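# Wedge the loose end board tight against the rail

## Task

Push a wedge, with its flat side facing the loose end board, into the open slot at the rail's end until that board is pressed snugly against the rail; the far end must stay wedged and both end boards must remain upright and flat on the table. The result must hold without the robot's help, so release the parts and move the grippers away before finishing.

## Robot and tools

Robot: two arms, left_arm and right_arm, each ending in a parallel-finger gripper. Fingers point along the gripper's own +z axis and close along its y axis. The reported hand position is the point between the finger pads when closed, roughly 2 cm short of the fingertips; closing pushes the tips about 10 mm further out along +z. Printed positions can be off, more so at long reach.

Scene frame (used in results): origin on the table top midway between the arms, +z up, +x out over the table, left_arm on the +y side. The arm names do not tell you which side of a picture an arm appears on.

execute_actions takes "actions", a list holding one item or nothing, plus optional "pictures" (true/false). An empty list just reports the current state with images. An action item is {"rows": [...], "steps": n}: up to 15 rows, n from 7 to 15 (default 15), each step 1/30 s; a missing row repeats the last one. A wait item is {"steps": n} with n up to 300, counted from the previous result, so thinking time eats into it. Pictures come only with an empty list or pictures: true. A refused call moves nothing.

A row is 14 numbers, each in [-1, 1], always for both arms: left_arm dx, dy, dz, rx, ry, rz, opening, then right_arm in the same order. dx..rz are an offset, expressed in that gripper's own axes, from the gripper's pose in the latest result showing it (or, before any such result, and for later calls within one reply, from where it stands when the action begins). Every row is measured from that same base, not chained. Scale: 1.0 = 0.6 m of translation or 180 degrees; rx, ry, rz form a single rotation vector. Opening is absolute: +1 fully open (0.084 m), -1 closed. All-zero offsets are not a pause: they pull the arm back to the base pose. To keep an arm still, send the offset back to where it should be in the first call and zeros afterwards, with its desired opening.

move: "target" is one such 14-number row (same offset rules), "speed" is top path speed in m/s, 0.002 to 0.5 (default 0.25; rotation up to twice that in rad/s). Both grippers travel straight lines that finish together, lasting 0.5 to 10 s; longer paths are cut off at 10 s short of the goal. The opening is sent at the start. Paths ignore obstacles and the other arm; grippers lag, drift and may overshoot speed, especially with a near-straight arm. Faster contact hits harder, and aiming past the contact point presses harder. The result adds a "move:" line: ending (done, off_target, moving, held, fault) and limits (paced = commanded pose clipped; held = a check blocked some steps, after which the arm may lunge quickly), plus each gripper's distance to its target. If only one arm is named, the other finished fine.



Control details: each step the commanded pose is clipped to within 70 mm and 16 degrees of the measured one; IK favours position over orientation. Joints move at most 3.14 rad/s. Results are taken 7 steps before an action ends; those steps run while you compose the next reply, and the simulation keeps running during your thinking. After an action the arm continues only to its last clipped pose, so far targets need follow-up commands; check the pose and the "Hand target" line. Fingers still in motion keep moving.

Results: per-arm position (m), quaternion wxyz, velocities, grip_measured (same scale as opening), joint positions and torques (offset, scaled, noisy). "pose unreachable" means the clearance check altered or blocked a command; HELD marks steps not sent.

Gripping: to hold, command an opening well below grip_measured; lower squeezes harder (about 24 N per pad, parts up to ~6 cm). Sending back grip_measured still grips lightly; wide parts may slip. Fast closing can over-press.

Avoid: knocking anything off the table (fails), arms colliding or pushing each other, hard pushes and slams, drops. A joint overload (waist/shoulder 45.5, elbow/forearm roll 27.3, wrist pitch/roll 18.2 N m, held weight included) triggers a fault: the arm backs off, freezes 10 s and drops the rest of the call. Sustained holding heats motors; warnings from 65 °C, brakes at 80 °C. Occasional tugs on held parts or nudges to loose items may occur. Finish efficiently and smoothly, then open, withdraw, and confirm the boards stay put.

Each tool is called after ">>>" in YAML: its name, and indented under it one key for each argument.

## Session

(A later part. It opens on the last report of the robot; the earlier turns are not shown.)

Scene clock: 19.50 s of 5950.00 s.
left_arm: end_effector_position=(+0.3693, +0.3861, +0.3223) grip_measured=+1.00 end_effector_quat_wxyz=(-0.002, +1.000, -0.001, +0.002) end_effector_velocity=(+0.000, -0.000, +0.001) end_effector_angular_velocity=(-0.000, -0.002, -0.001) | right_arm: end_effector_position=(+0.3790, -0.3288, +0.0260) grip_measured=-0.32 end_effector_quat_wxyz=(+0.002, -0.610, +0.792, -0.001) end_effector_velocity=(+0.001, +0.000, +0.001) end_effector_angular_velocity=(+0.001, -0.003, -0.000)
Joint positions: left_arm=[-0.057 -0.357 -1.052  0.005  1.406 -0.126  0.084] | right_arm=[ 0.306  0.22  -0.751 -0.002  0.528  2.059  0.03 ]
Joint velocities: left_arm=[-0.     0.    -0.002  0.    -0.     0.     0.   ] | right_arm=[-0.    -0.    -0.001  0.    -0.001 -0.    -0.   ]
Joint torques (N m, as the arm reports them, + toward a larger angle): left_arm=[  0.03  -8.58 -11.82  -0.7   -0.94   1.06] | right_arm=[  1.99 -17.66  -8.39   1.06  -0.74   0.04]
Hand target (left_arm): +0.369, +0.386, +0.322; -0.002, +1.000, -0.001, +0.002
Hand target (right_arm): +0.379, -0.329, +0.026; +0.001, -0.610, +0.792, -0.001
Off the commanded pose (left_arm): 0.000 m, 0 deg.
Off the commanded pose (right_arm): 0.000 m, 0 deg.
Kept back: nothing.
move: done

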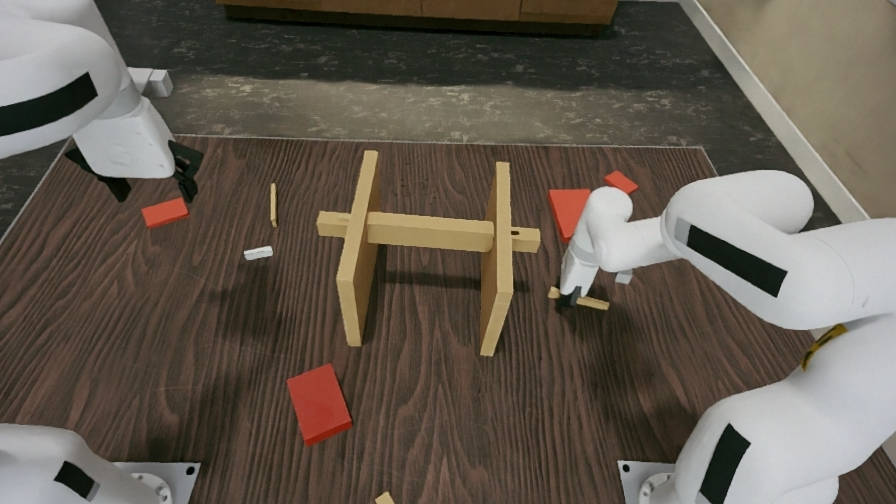

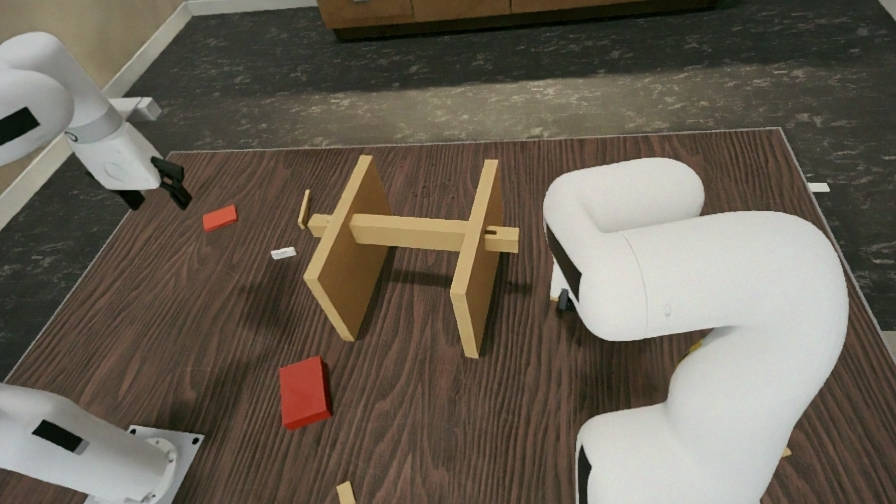

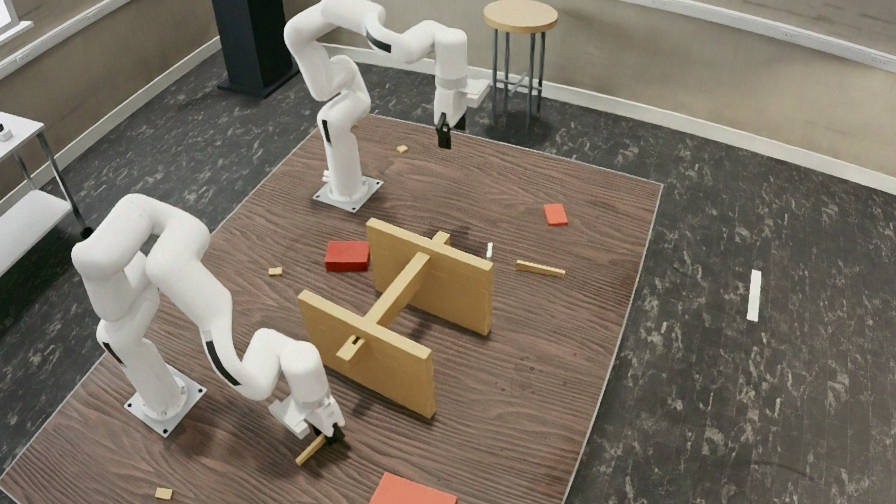

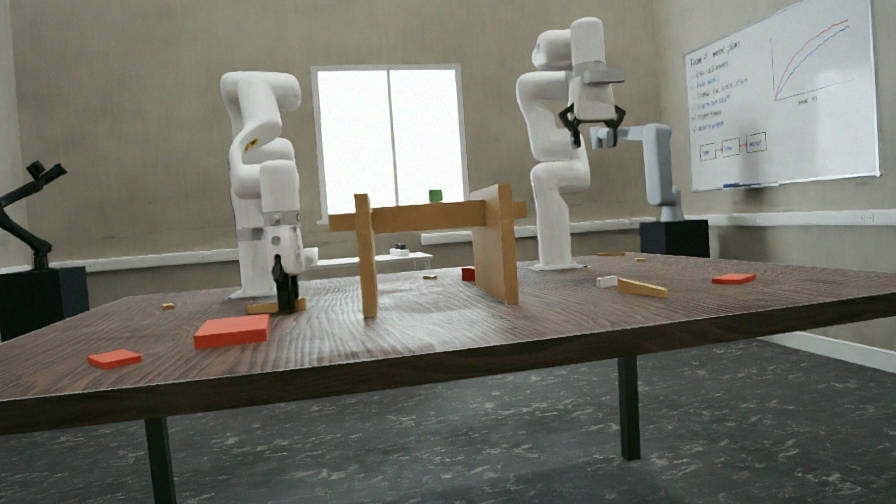

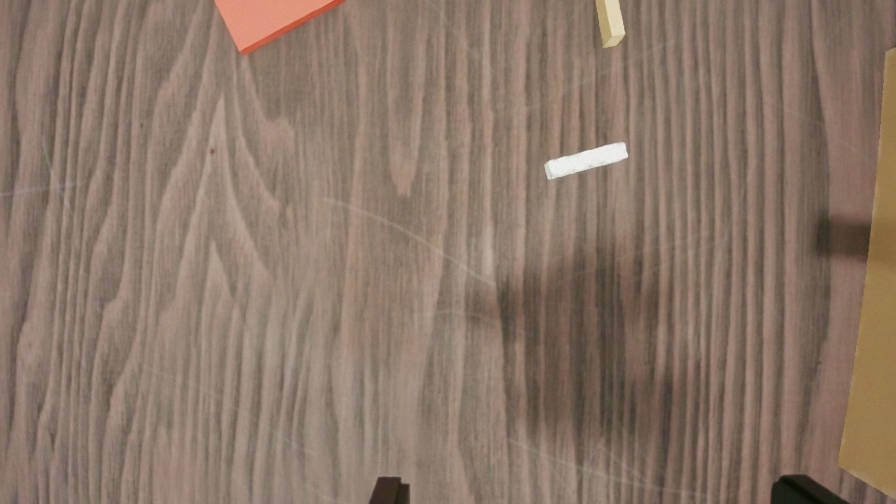

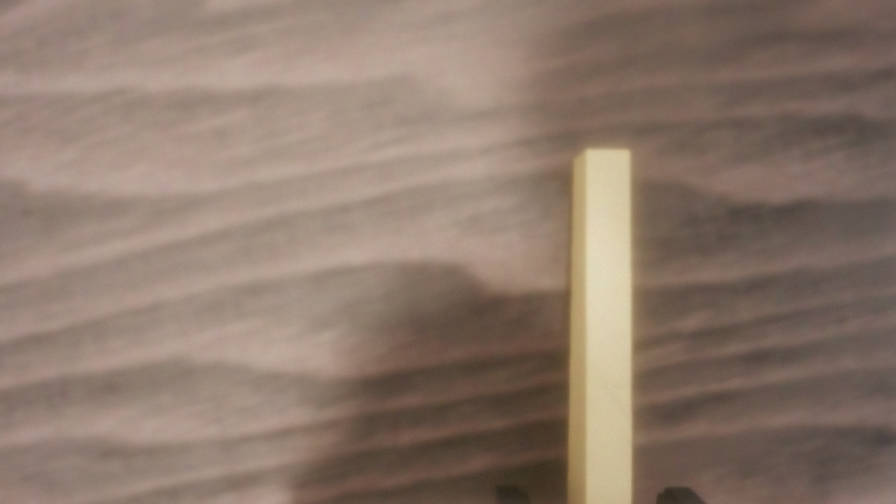

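>>> move:
  target: [0,0,0,0,0,0,1,-0.03,0.002,0,0,0,0,-0.3]
  speed: 0.05

>>> move:
  target: [0,0,0,0,0,0,1,0,0,0,0,0,0,-1]

>>> zoom_image:
  camera: "cam_low"
  region: [235, 260, 325, 330]

Scene clock: 37.10 s of 5950.00 s.
left_arm: end_effector_position=(+0.3693, +0.3861, +0.3223) grip_measured=+1.00 end_effector_quat_wxyz=(-0.002, +1.000, -0.001, +0.002) end_effector_velocity=(+0.000, -0.000, +0.000) end_effector_angular_velocity=(-0.000, -0.000, +0.000) | right_arm: end_effector_position=(+0.3825, -0.3112, +0.0260) grip_measured=-0.32 end_effector_quat_wxyz=(+0.002, -0.610, +0.792, -0.001) end_effector_velocity=(+0.000, +0.000, +0.000) end_effector_angular_velocity=(+0.000, -0.001, -0.000)
Joint positions: left_arm=[-0.057 -0.357 -1.052  0.005  1.406 -0.126  0.084] | right_arm=[ 0.343  0.239 -0.781 -0.002  0.537  2.096  0.03 ]
Joint velocities: left_arm=[ 0.     0.001 -0.001 -0.     0.    -0.    -0.   ] | right_arm=[ 0.001 -0.001 -0.    -0.     0.     0.002 -0.   ]
Joint torques (N m, as the arm reports them, + toward a larger angle): left_arm=[ -0.14  -8.65 -12.04  -0.84  -0.78   0.93] | right_arm=[  1.66 -18.01  -8.73   1.08  -0.82  -0.06]
Hand target (left_arm): +0.369, +0.386, +0.322; -0.002, +1.000, -0.001, +0.002
Hand target (right_arm): +0.383, -0.311, +0.026; +0.002, -0.610, +0.792, -0.001
Off the commanded pose (left_arm): 0.000 m, 0 deg.
Off the commanded pose (right_arm): 0.000 m, 0 deg.
Kept back: nothing.
After step 90, 13.87 s passed at rest.
move: done

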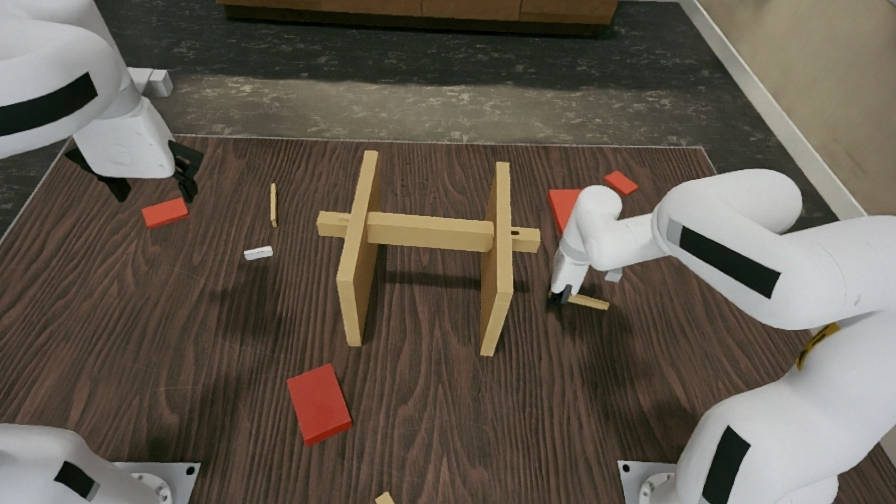

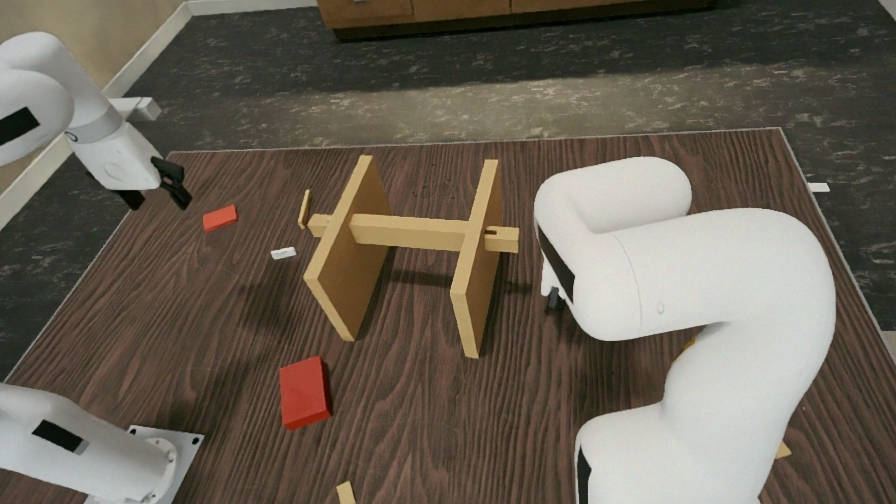

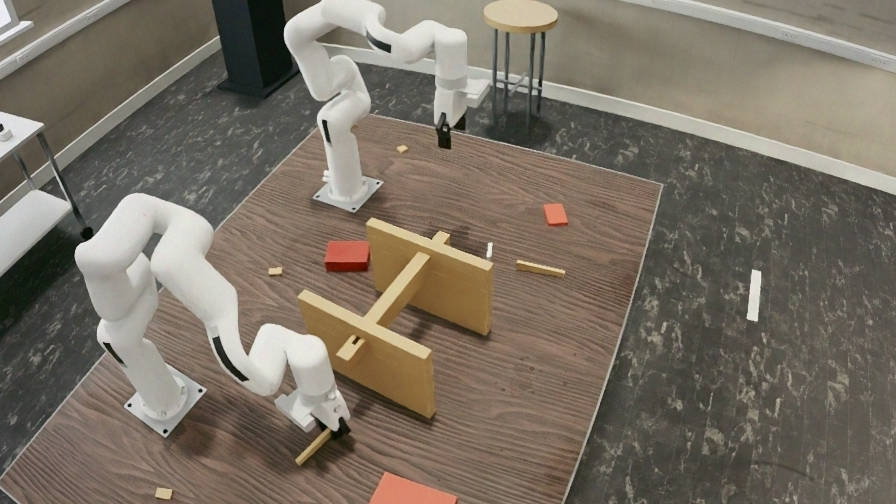

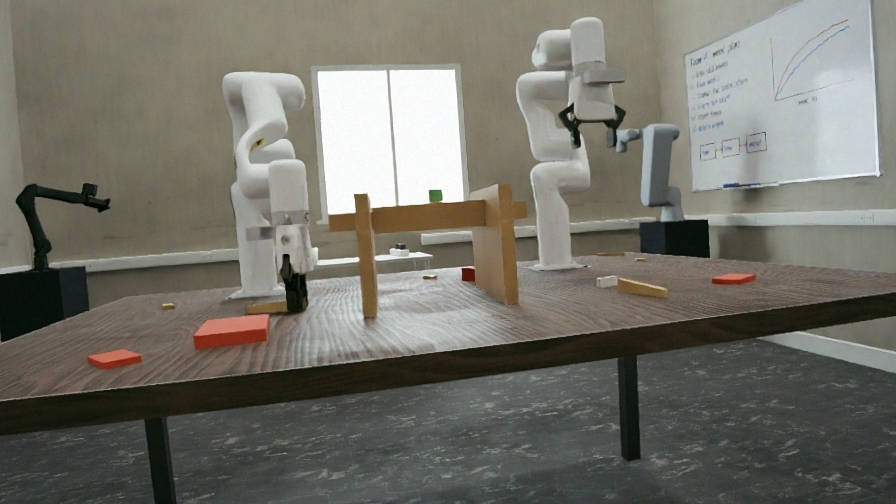

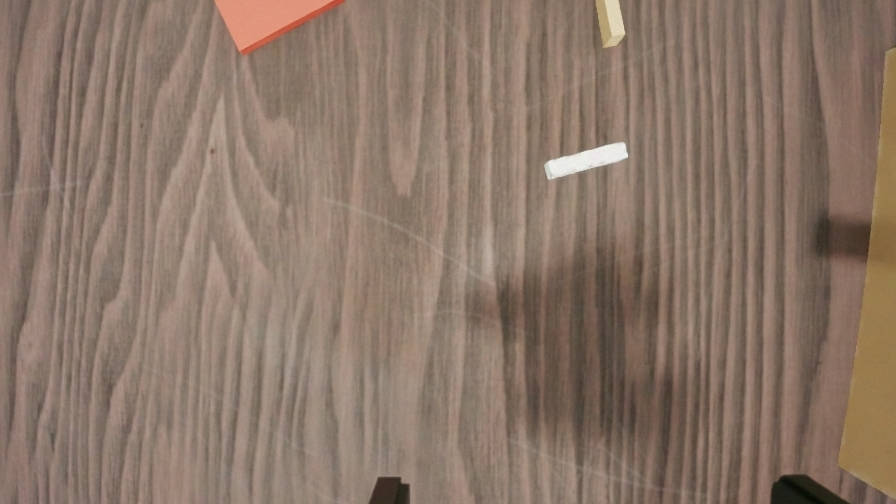

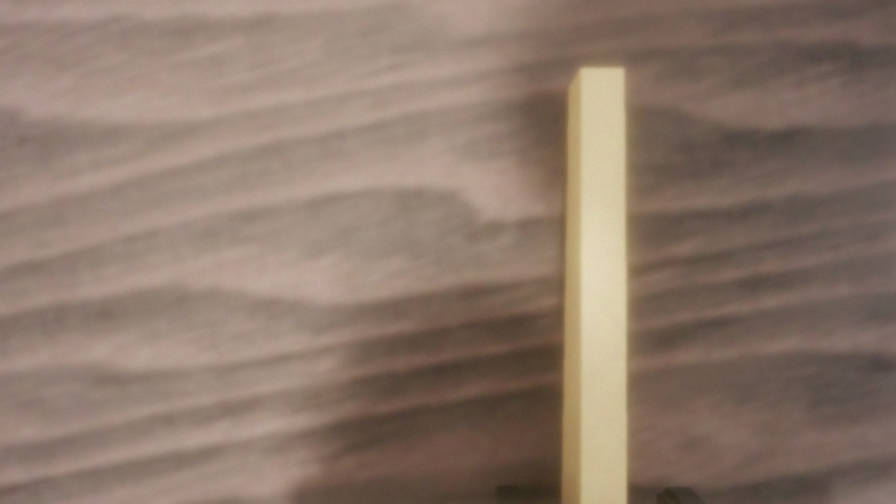

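Scene clock: 37.60 s of 5950.00 s.
left_arm: end_effector_position=(+0.3693, +0.3861, +0.3223) grip_measured=+1.00 end_effector_quat_wxyz=(-0.002, +1.000, -0.001, +0.002) end_effector_velocity=(+0.000, +0.000, -0.000) end_effector_angular_velocity=(-0.000, -0.001, +0.000) | right_arm: end_effector_position=(+0.3825, -0.3112, +0.0259) grip_measured=-0.80 end_effector_quat_wxyz=(+0.002, -0.610, +0.792, -0.001) end_effector_velocity=(-0.000, +0.000, +0.000) end_effector_angular_velocity=(-0.000, +0.000, -0.000)
Joint positions: left_arm=[-0.057 -0.357 -1.052  0.005  1.406 -0.126  0.084] | right_arm=[ 0.343  0.239 -0.781 -0.002  0.537  2.096  0.009]
Joint velocities: left_arm=[ 0.     0.001  0.001 -0.    -0.002  0.     0.   ] | right_arm=[ 0.     0.    -0.     0.     0.001  0.     0.   ]
Joint torques (N m, as the arm reports them, + toward a larger angle): left_arm=[ -0.01  -8.38 -12.28  -0.8   -0.9    0.83] | right_arm=[  2.02 -18.29  -8.74   0.98  -0.64   0.  ]
Hand target (left_arm): +0.369, +0.386, +0.322; -0.002, +1.000, -0.001, +0.002
Hand target (right_arm): +0.382, -0.311, +0.026; +0.002, -0.610, +0.792, -0.001
Off the commanded pose (left_arm): 0.000 m, 0 deg.
Off the commanded pose (right_arm): 0.000 m, 0 deg.
Kept back: nothing.
move: done

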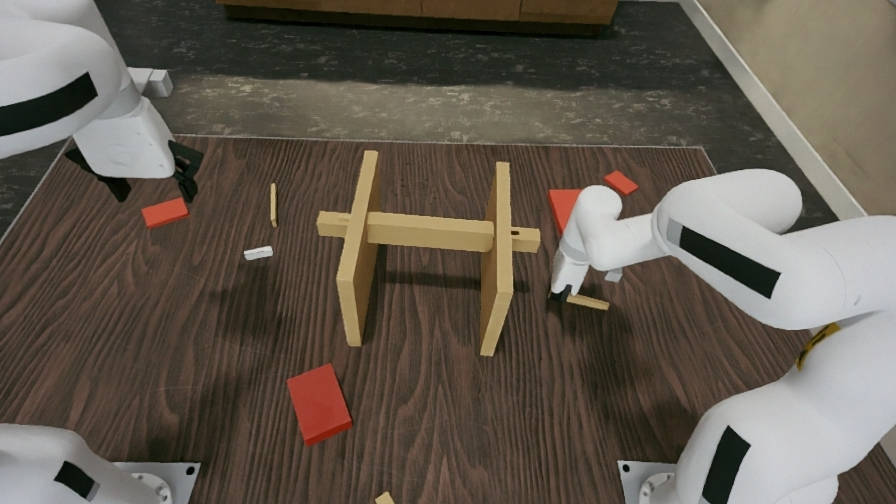

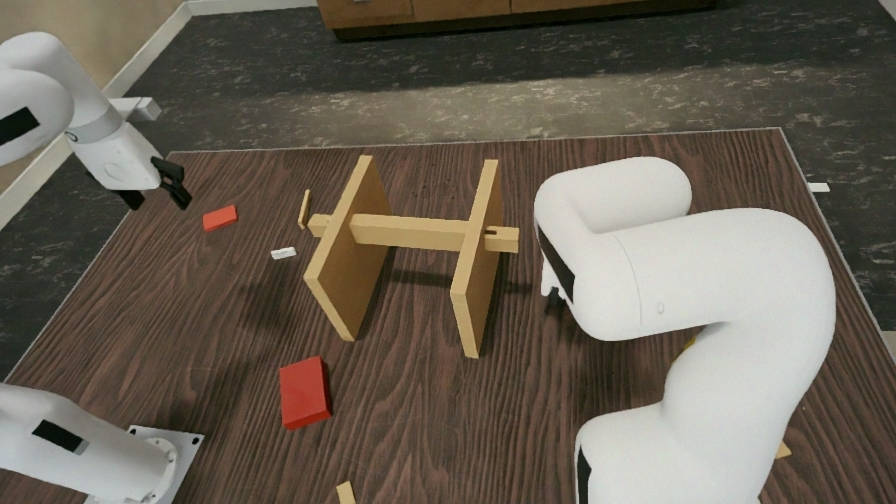

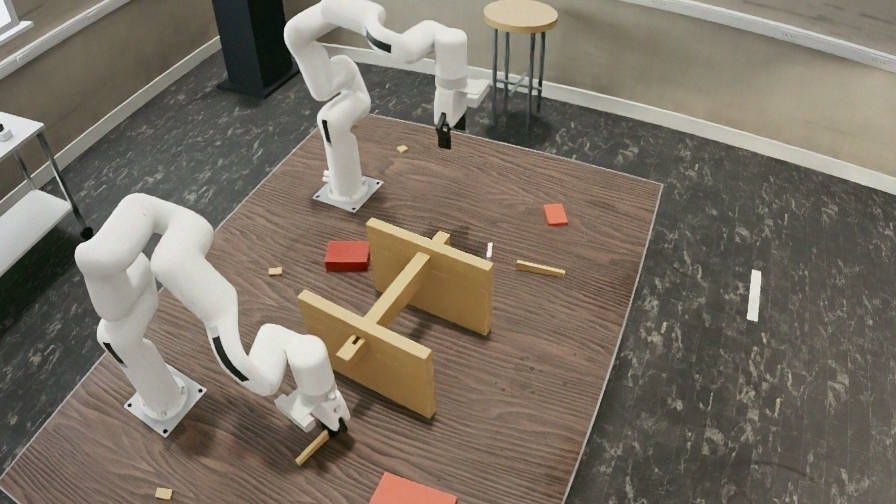

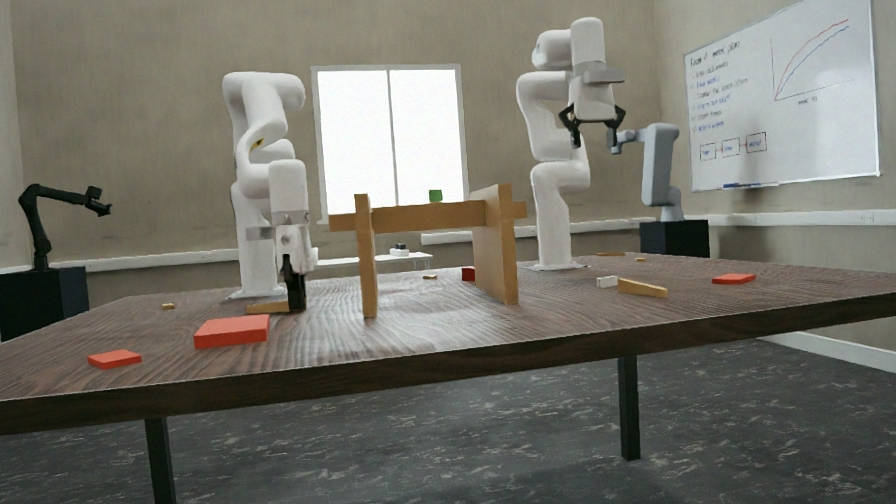

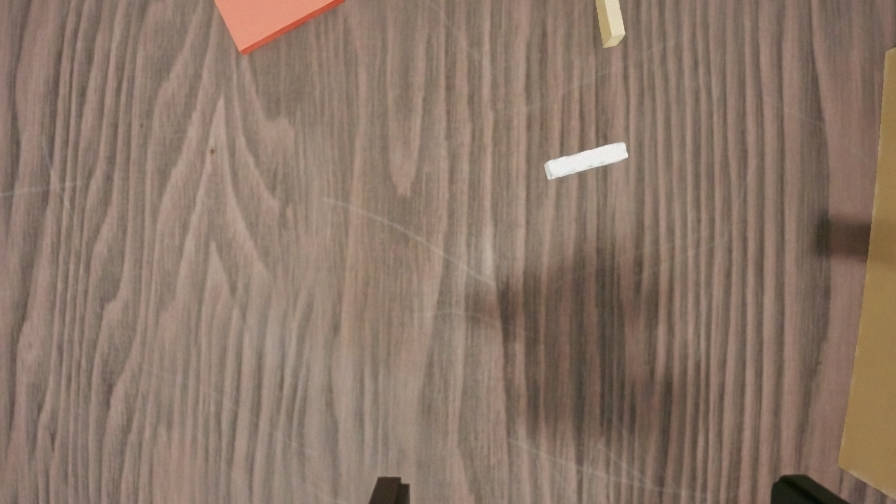

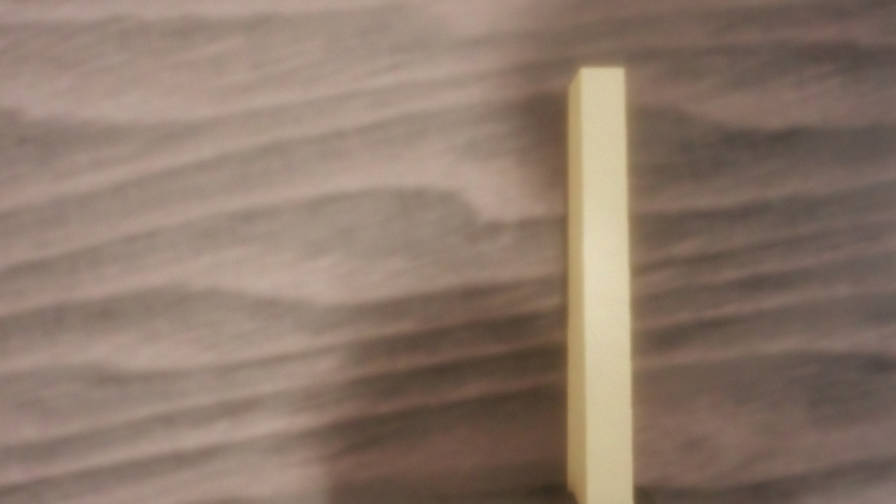

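Region (235, 260, 325, 330) of cam_low's 896x504 image, scaled by 5.600, with more detail than that image has.

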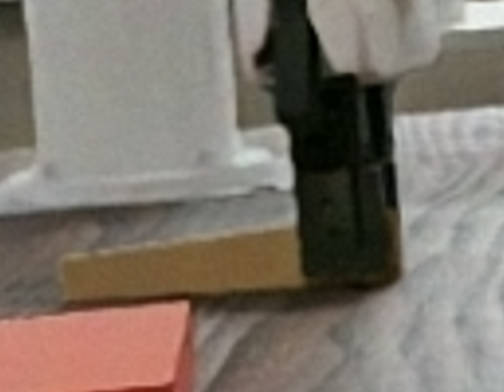

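>>> move:
  target: [0,0,0,0,0,0,1,0.05,0,-0.46,0,0,-0.048,-1]
  speed: 0.25

Scene clock: 40.00 s of 5950.00 s.
left_arm: end_effector_position=(+0.3693, +0.3861, +0.3223) grip_measured=+1.00 end_effector_quat_wxyz=(-0.002, +1.000, -0.001, +0.002) end_effector_velocity=(-0.001, +0.000, -0.000) end_effector_angular_velocity=(+0.000, +0.001, +0.001) | right_arm: end_effector_position=(+0.3731, -0.3400, +0.3007) grip_measured=-0.80 end_effector_quat_wxyz=(-0.001, +0.668, -0.744, +0.001) end_effector_velocity=(+0.003, +0.000, +0.007) end_effector_angular_velocity=(+0.003, -0.016, +0.000)
Joint positions: left_arm=[-0.057 -0.357 -1.052  0.005  1.406 -0.126  0.084] | right_arm=[ 0.283 -0.2   -1.135 -0.001  1.334  1.883  0.009]
Joint velocities: left_arm=[ 0.    -0.001  0.001  0.     0.001 -0.001  0.   ] | right_arm=[-0.    -0.005 -0.013 -0.     0.001 -0.001 -0.   ]
Joint torques (N m, as the arm reports them, + toward a larger angle): left_arm=[ -0.33  -8.33 -12.04  -0.51  -0.68   0.74] | right_arm=[  2.26 -14.52 -11.79   0.77  -0.73   0.05]
Hand target (left_arm): +0.369, +0.386, +0.322; -0.002, +1.000, -0.001, +0.002
Hand target (right_arm): +0.373, -0.340, +0.302; +0.002, -0.668, +0.744, -0.001
Off the commanded pose (left_arm): 0.000 m, 0 deg.
Off the commanded pose (right_arm): 0.001 m, 0 deg.
Kept back: nothing.
move: done

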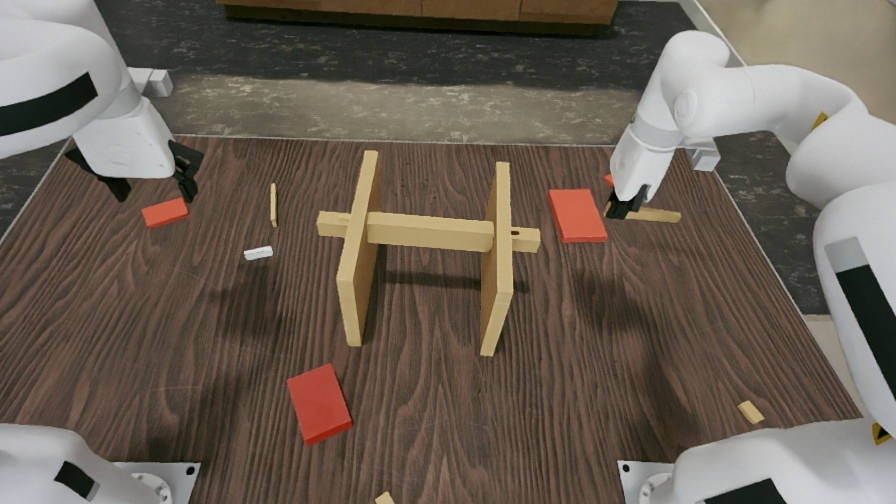

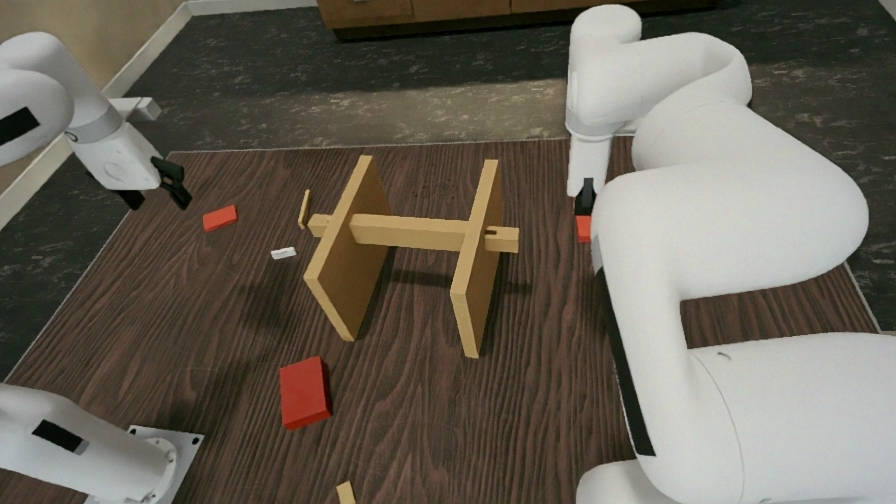

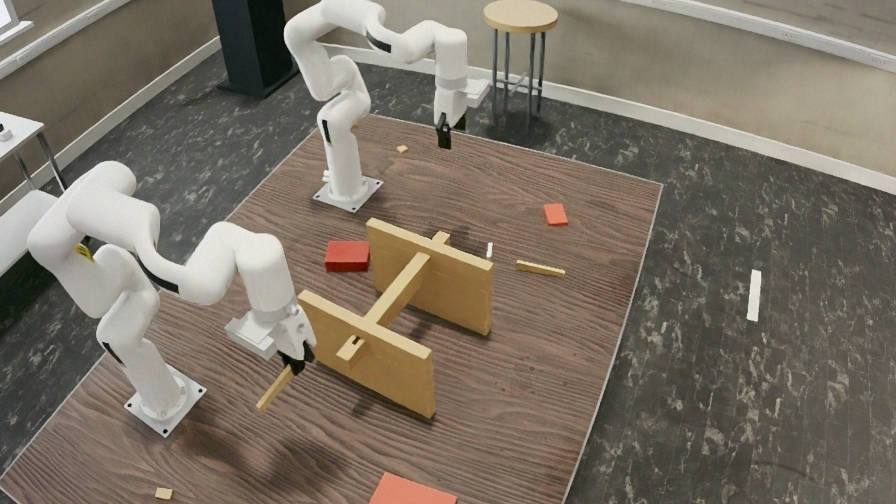

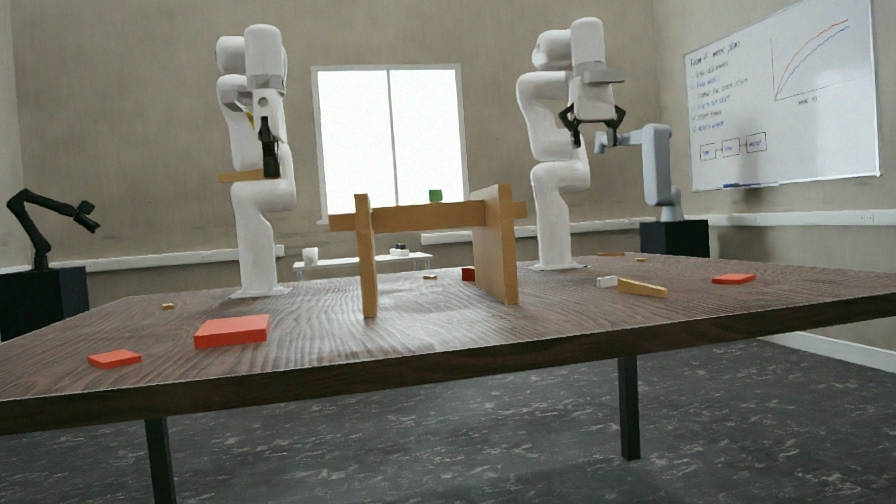

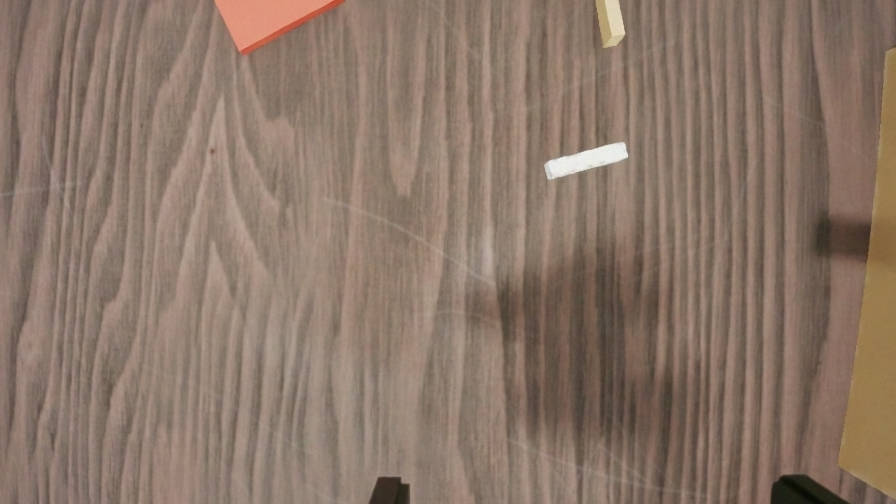

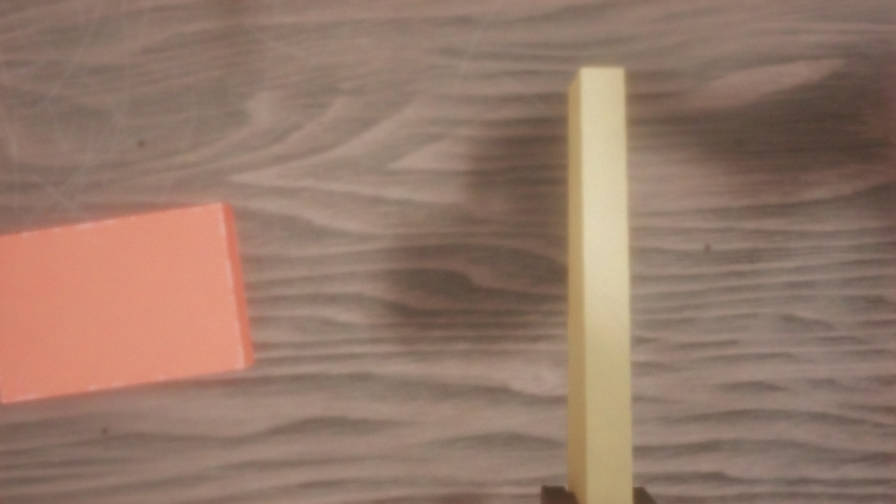

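>>> move:
  target: [0,0,0,0,0,0,1,-0.03,-0.017,-0.05,0,-0.28,0,-1]
  speed: 0.3

Scene clock: 42.27 s of 5950.00 s.
left_arm: end_effector_position=(+0.3693, +0.3861, +0.3223) grip_measured=+1.00 end_effector_quat_wxyz=(-0.002, +1.000, -0.001, +0.002) end_effector_velocity=(+0.000, -0.000, +0.000) end_effector_angular_velocity=(-0.000, -0.002, -0.001) | right_arm: end_effector_position=(+0.3852, -0.3229, +0.3309) grip_measured=-0.80 end_effector_quat_wxyz=(-0.318, +0.605, -0.673, -0.282) end_effector_velocity=(+0.000, +0.000, -0.001) end_effector_angular_velocity=(+0.003, +0.000, -0.000)
Joint positions: left_arm=[-0.057 -0.357 -1.052  0.005  1.406 -0.126  0.084] | right_arm=[-0.115 -0.208 -1.008  0.891  1.407  1.238  0.009]
Joint velocities: left_arm=[-0.001 -0.001  0.001  0.    -0.002  0.     0.   ] | right_arm=[-0.001  0.001  0.002  0.003  0.    -0.002 -0.   ]
Joint torques (N m, as the arm reports them, + toward a larger angle): left_arm=[  0.29  -9.14 -11.97  -0.86  -0.73   0.97] | right_arm=[  1.84 -14.04 -11.56   2.45   0.05  -0.06]
Hand target (left_arm): +0.369, +0.386, +0.322; -0.002, +1.000, -0.001, +0.002
Hand target (right_arm): +0.385, -0.323, +0.331; +0.318, -0.605, +0.673, +0.283
Off the commanded pose (left_arm): 0.000 m, 0 deg.
Off the commanded pose (right_arm): 0.000 m, 0 deg.
Kept back: nothing.
move: done

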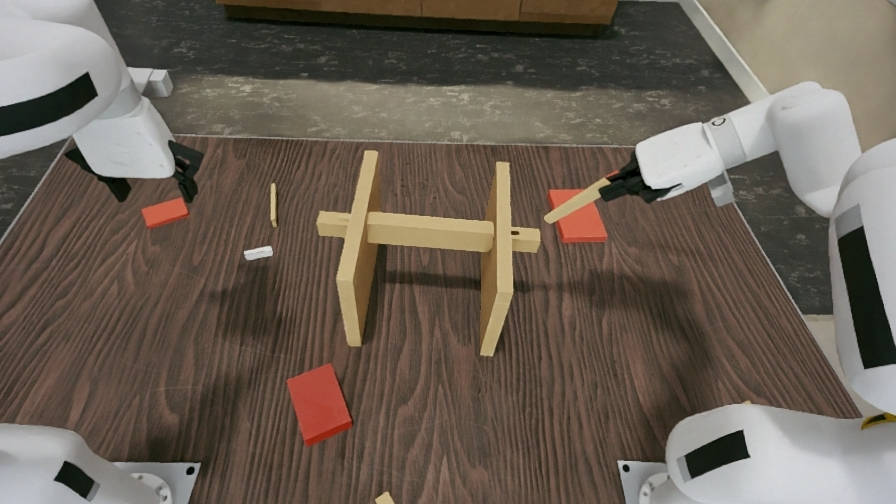

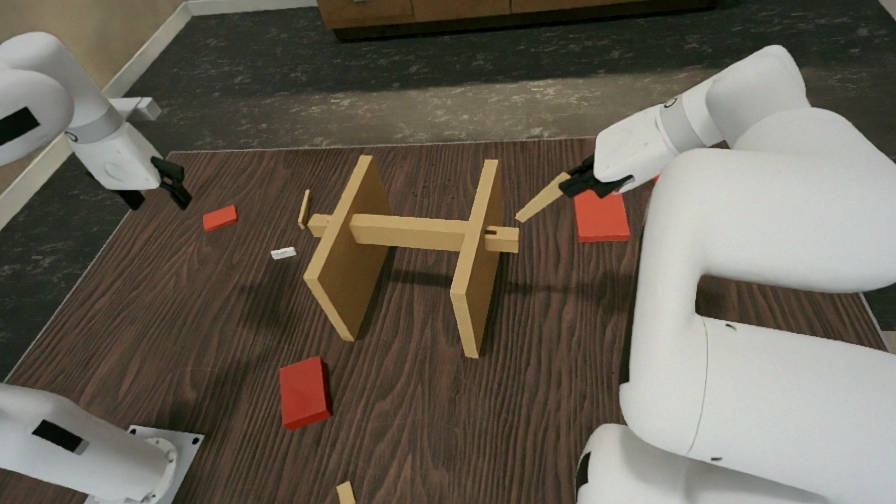

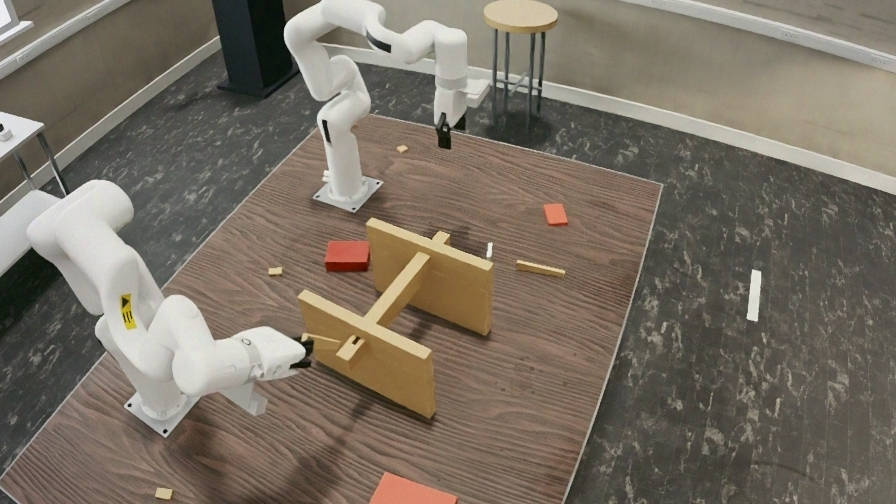

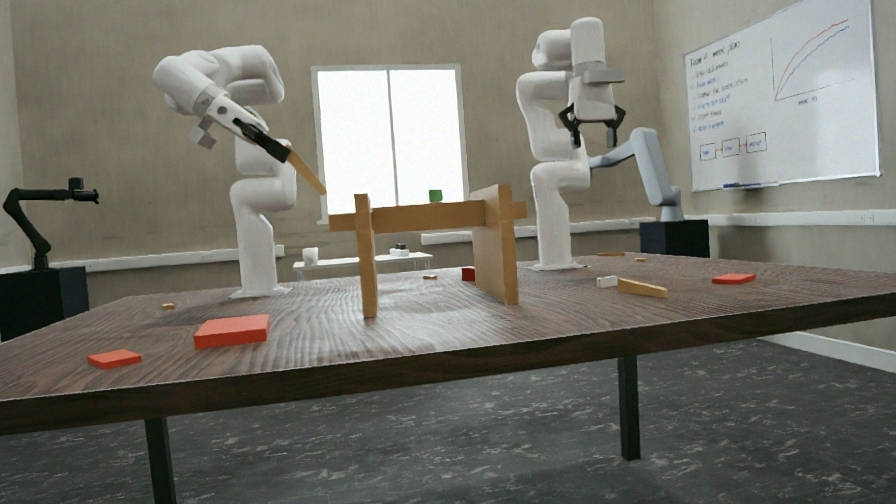

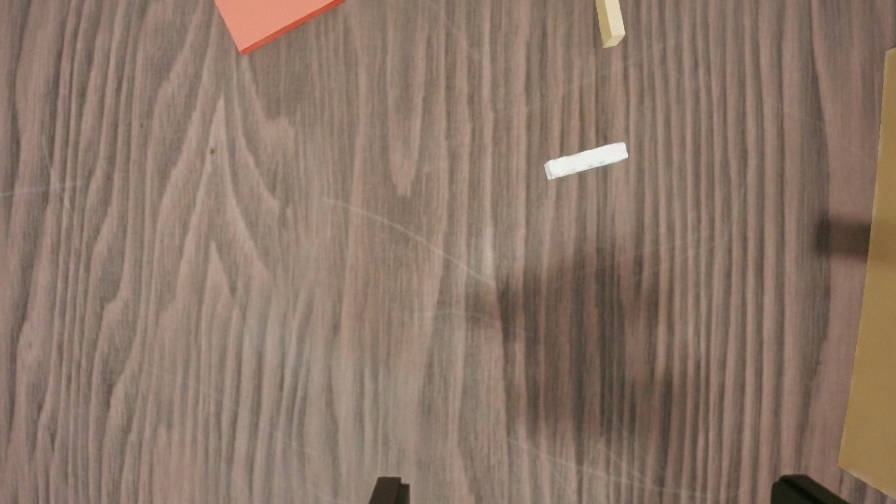

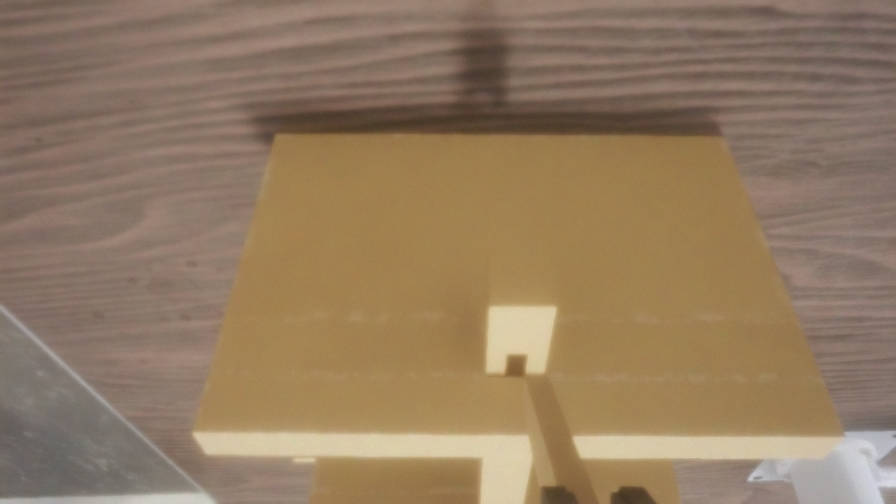

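>>> zoom_image:
  camera: "cam_low"
  region: [220, 90, 380, 230]

>>> zoom_image:
  camera: "cam_head_left"
  region: [500, 150, 680, 260]

Region (220, 90, 380, 230) of cam_low's 896x504 image, scaled by 3.150, with more detail than that image has; it fills the top 441 rows of this view, and the rest is white.

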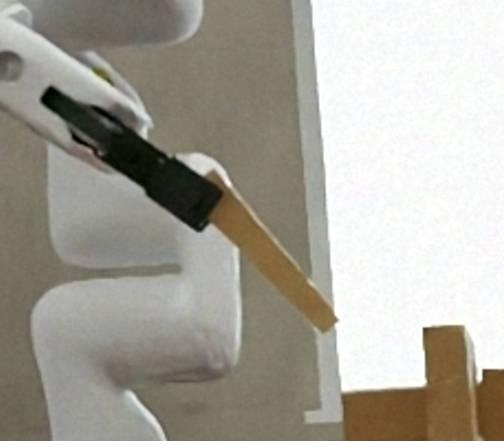

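Region (500, 150, 680, 260) of cam_head_left's 896x504 image, scaled by 2.800, with more detail than that image has.

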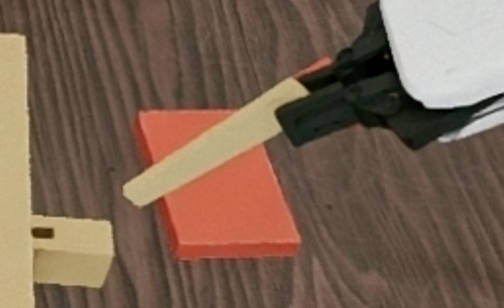

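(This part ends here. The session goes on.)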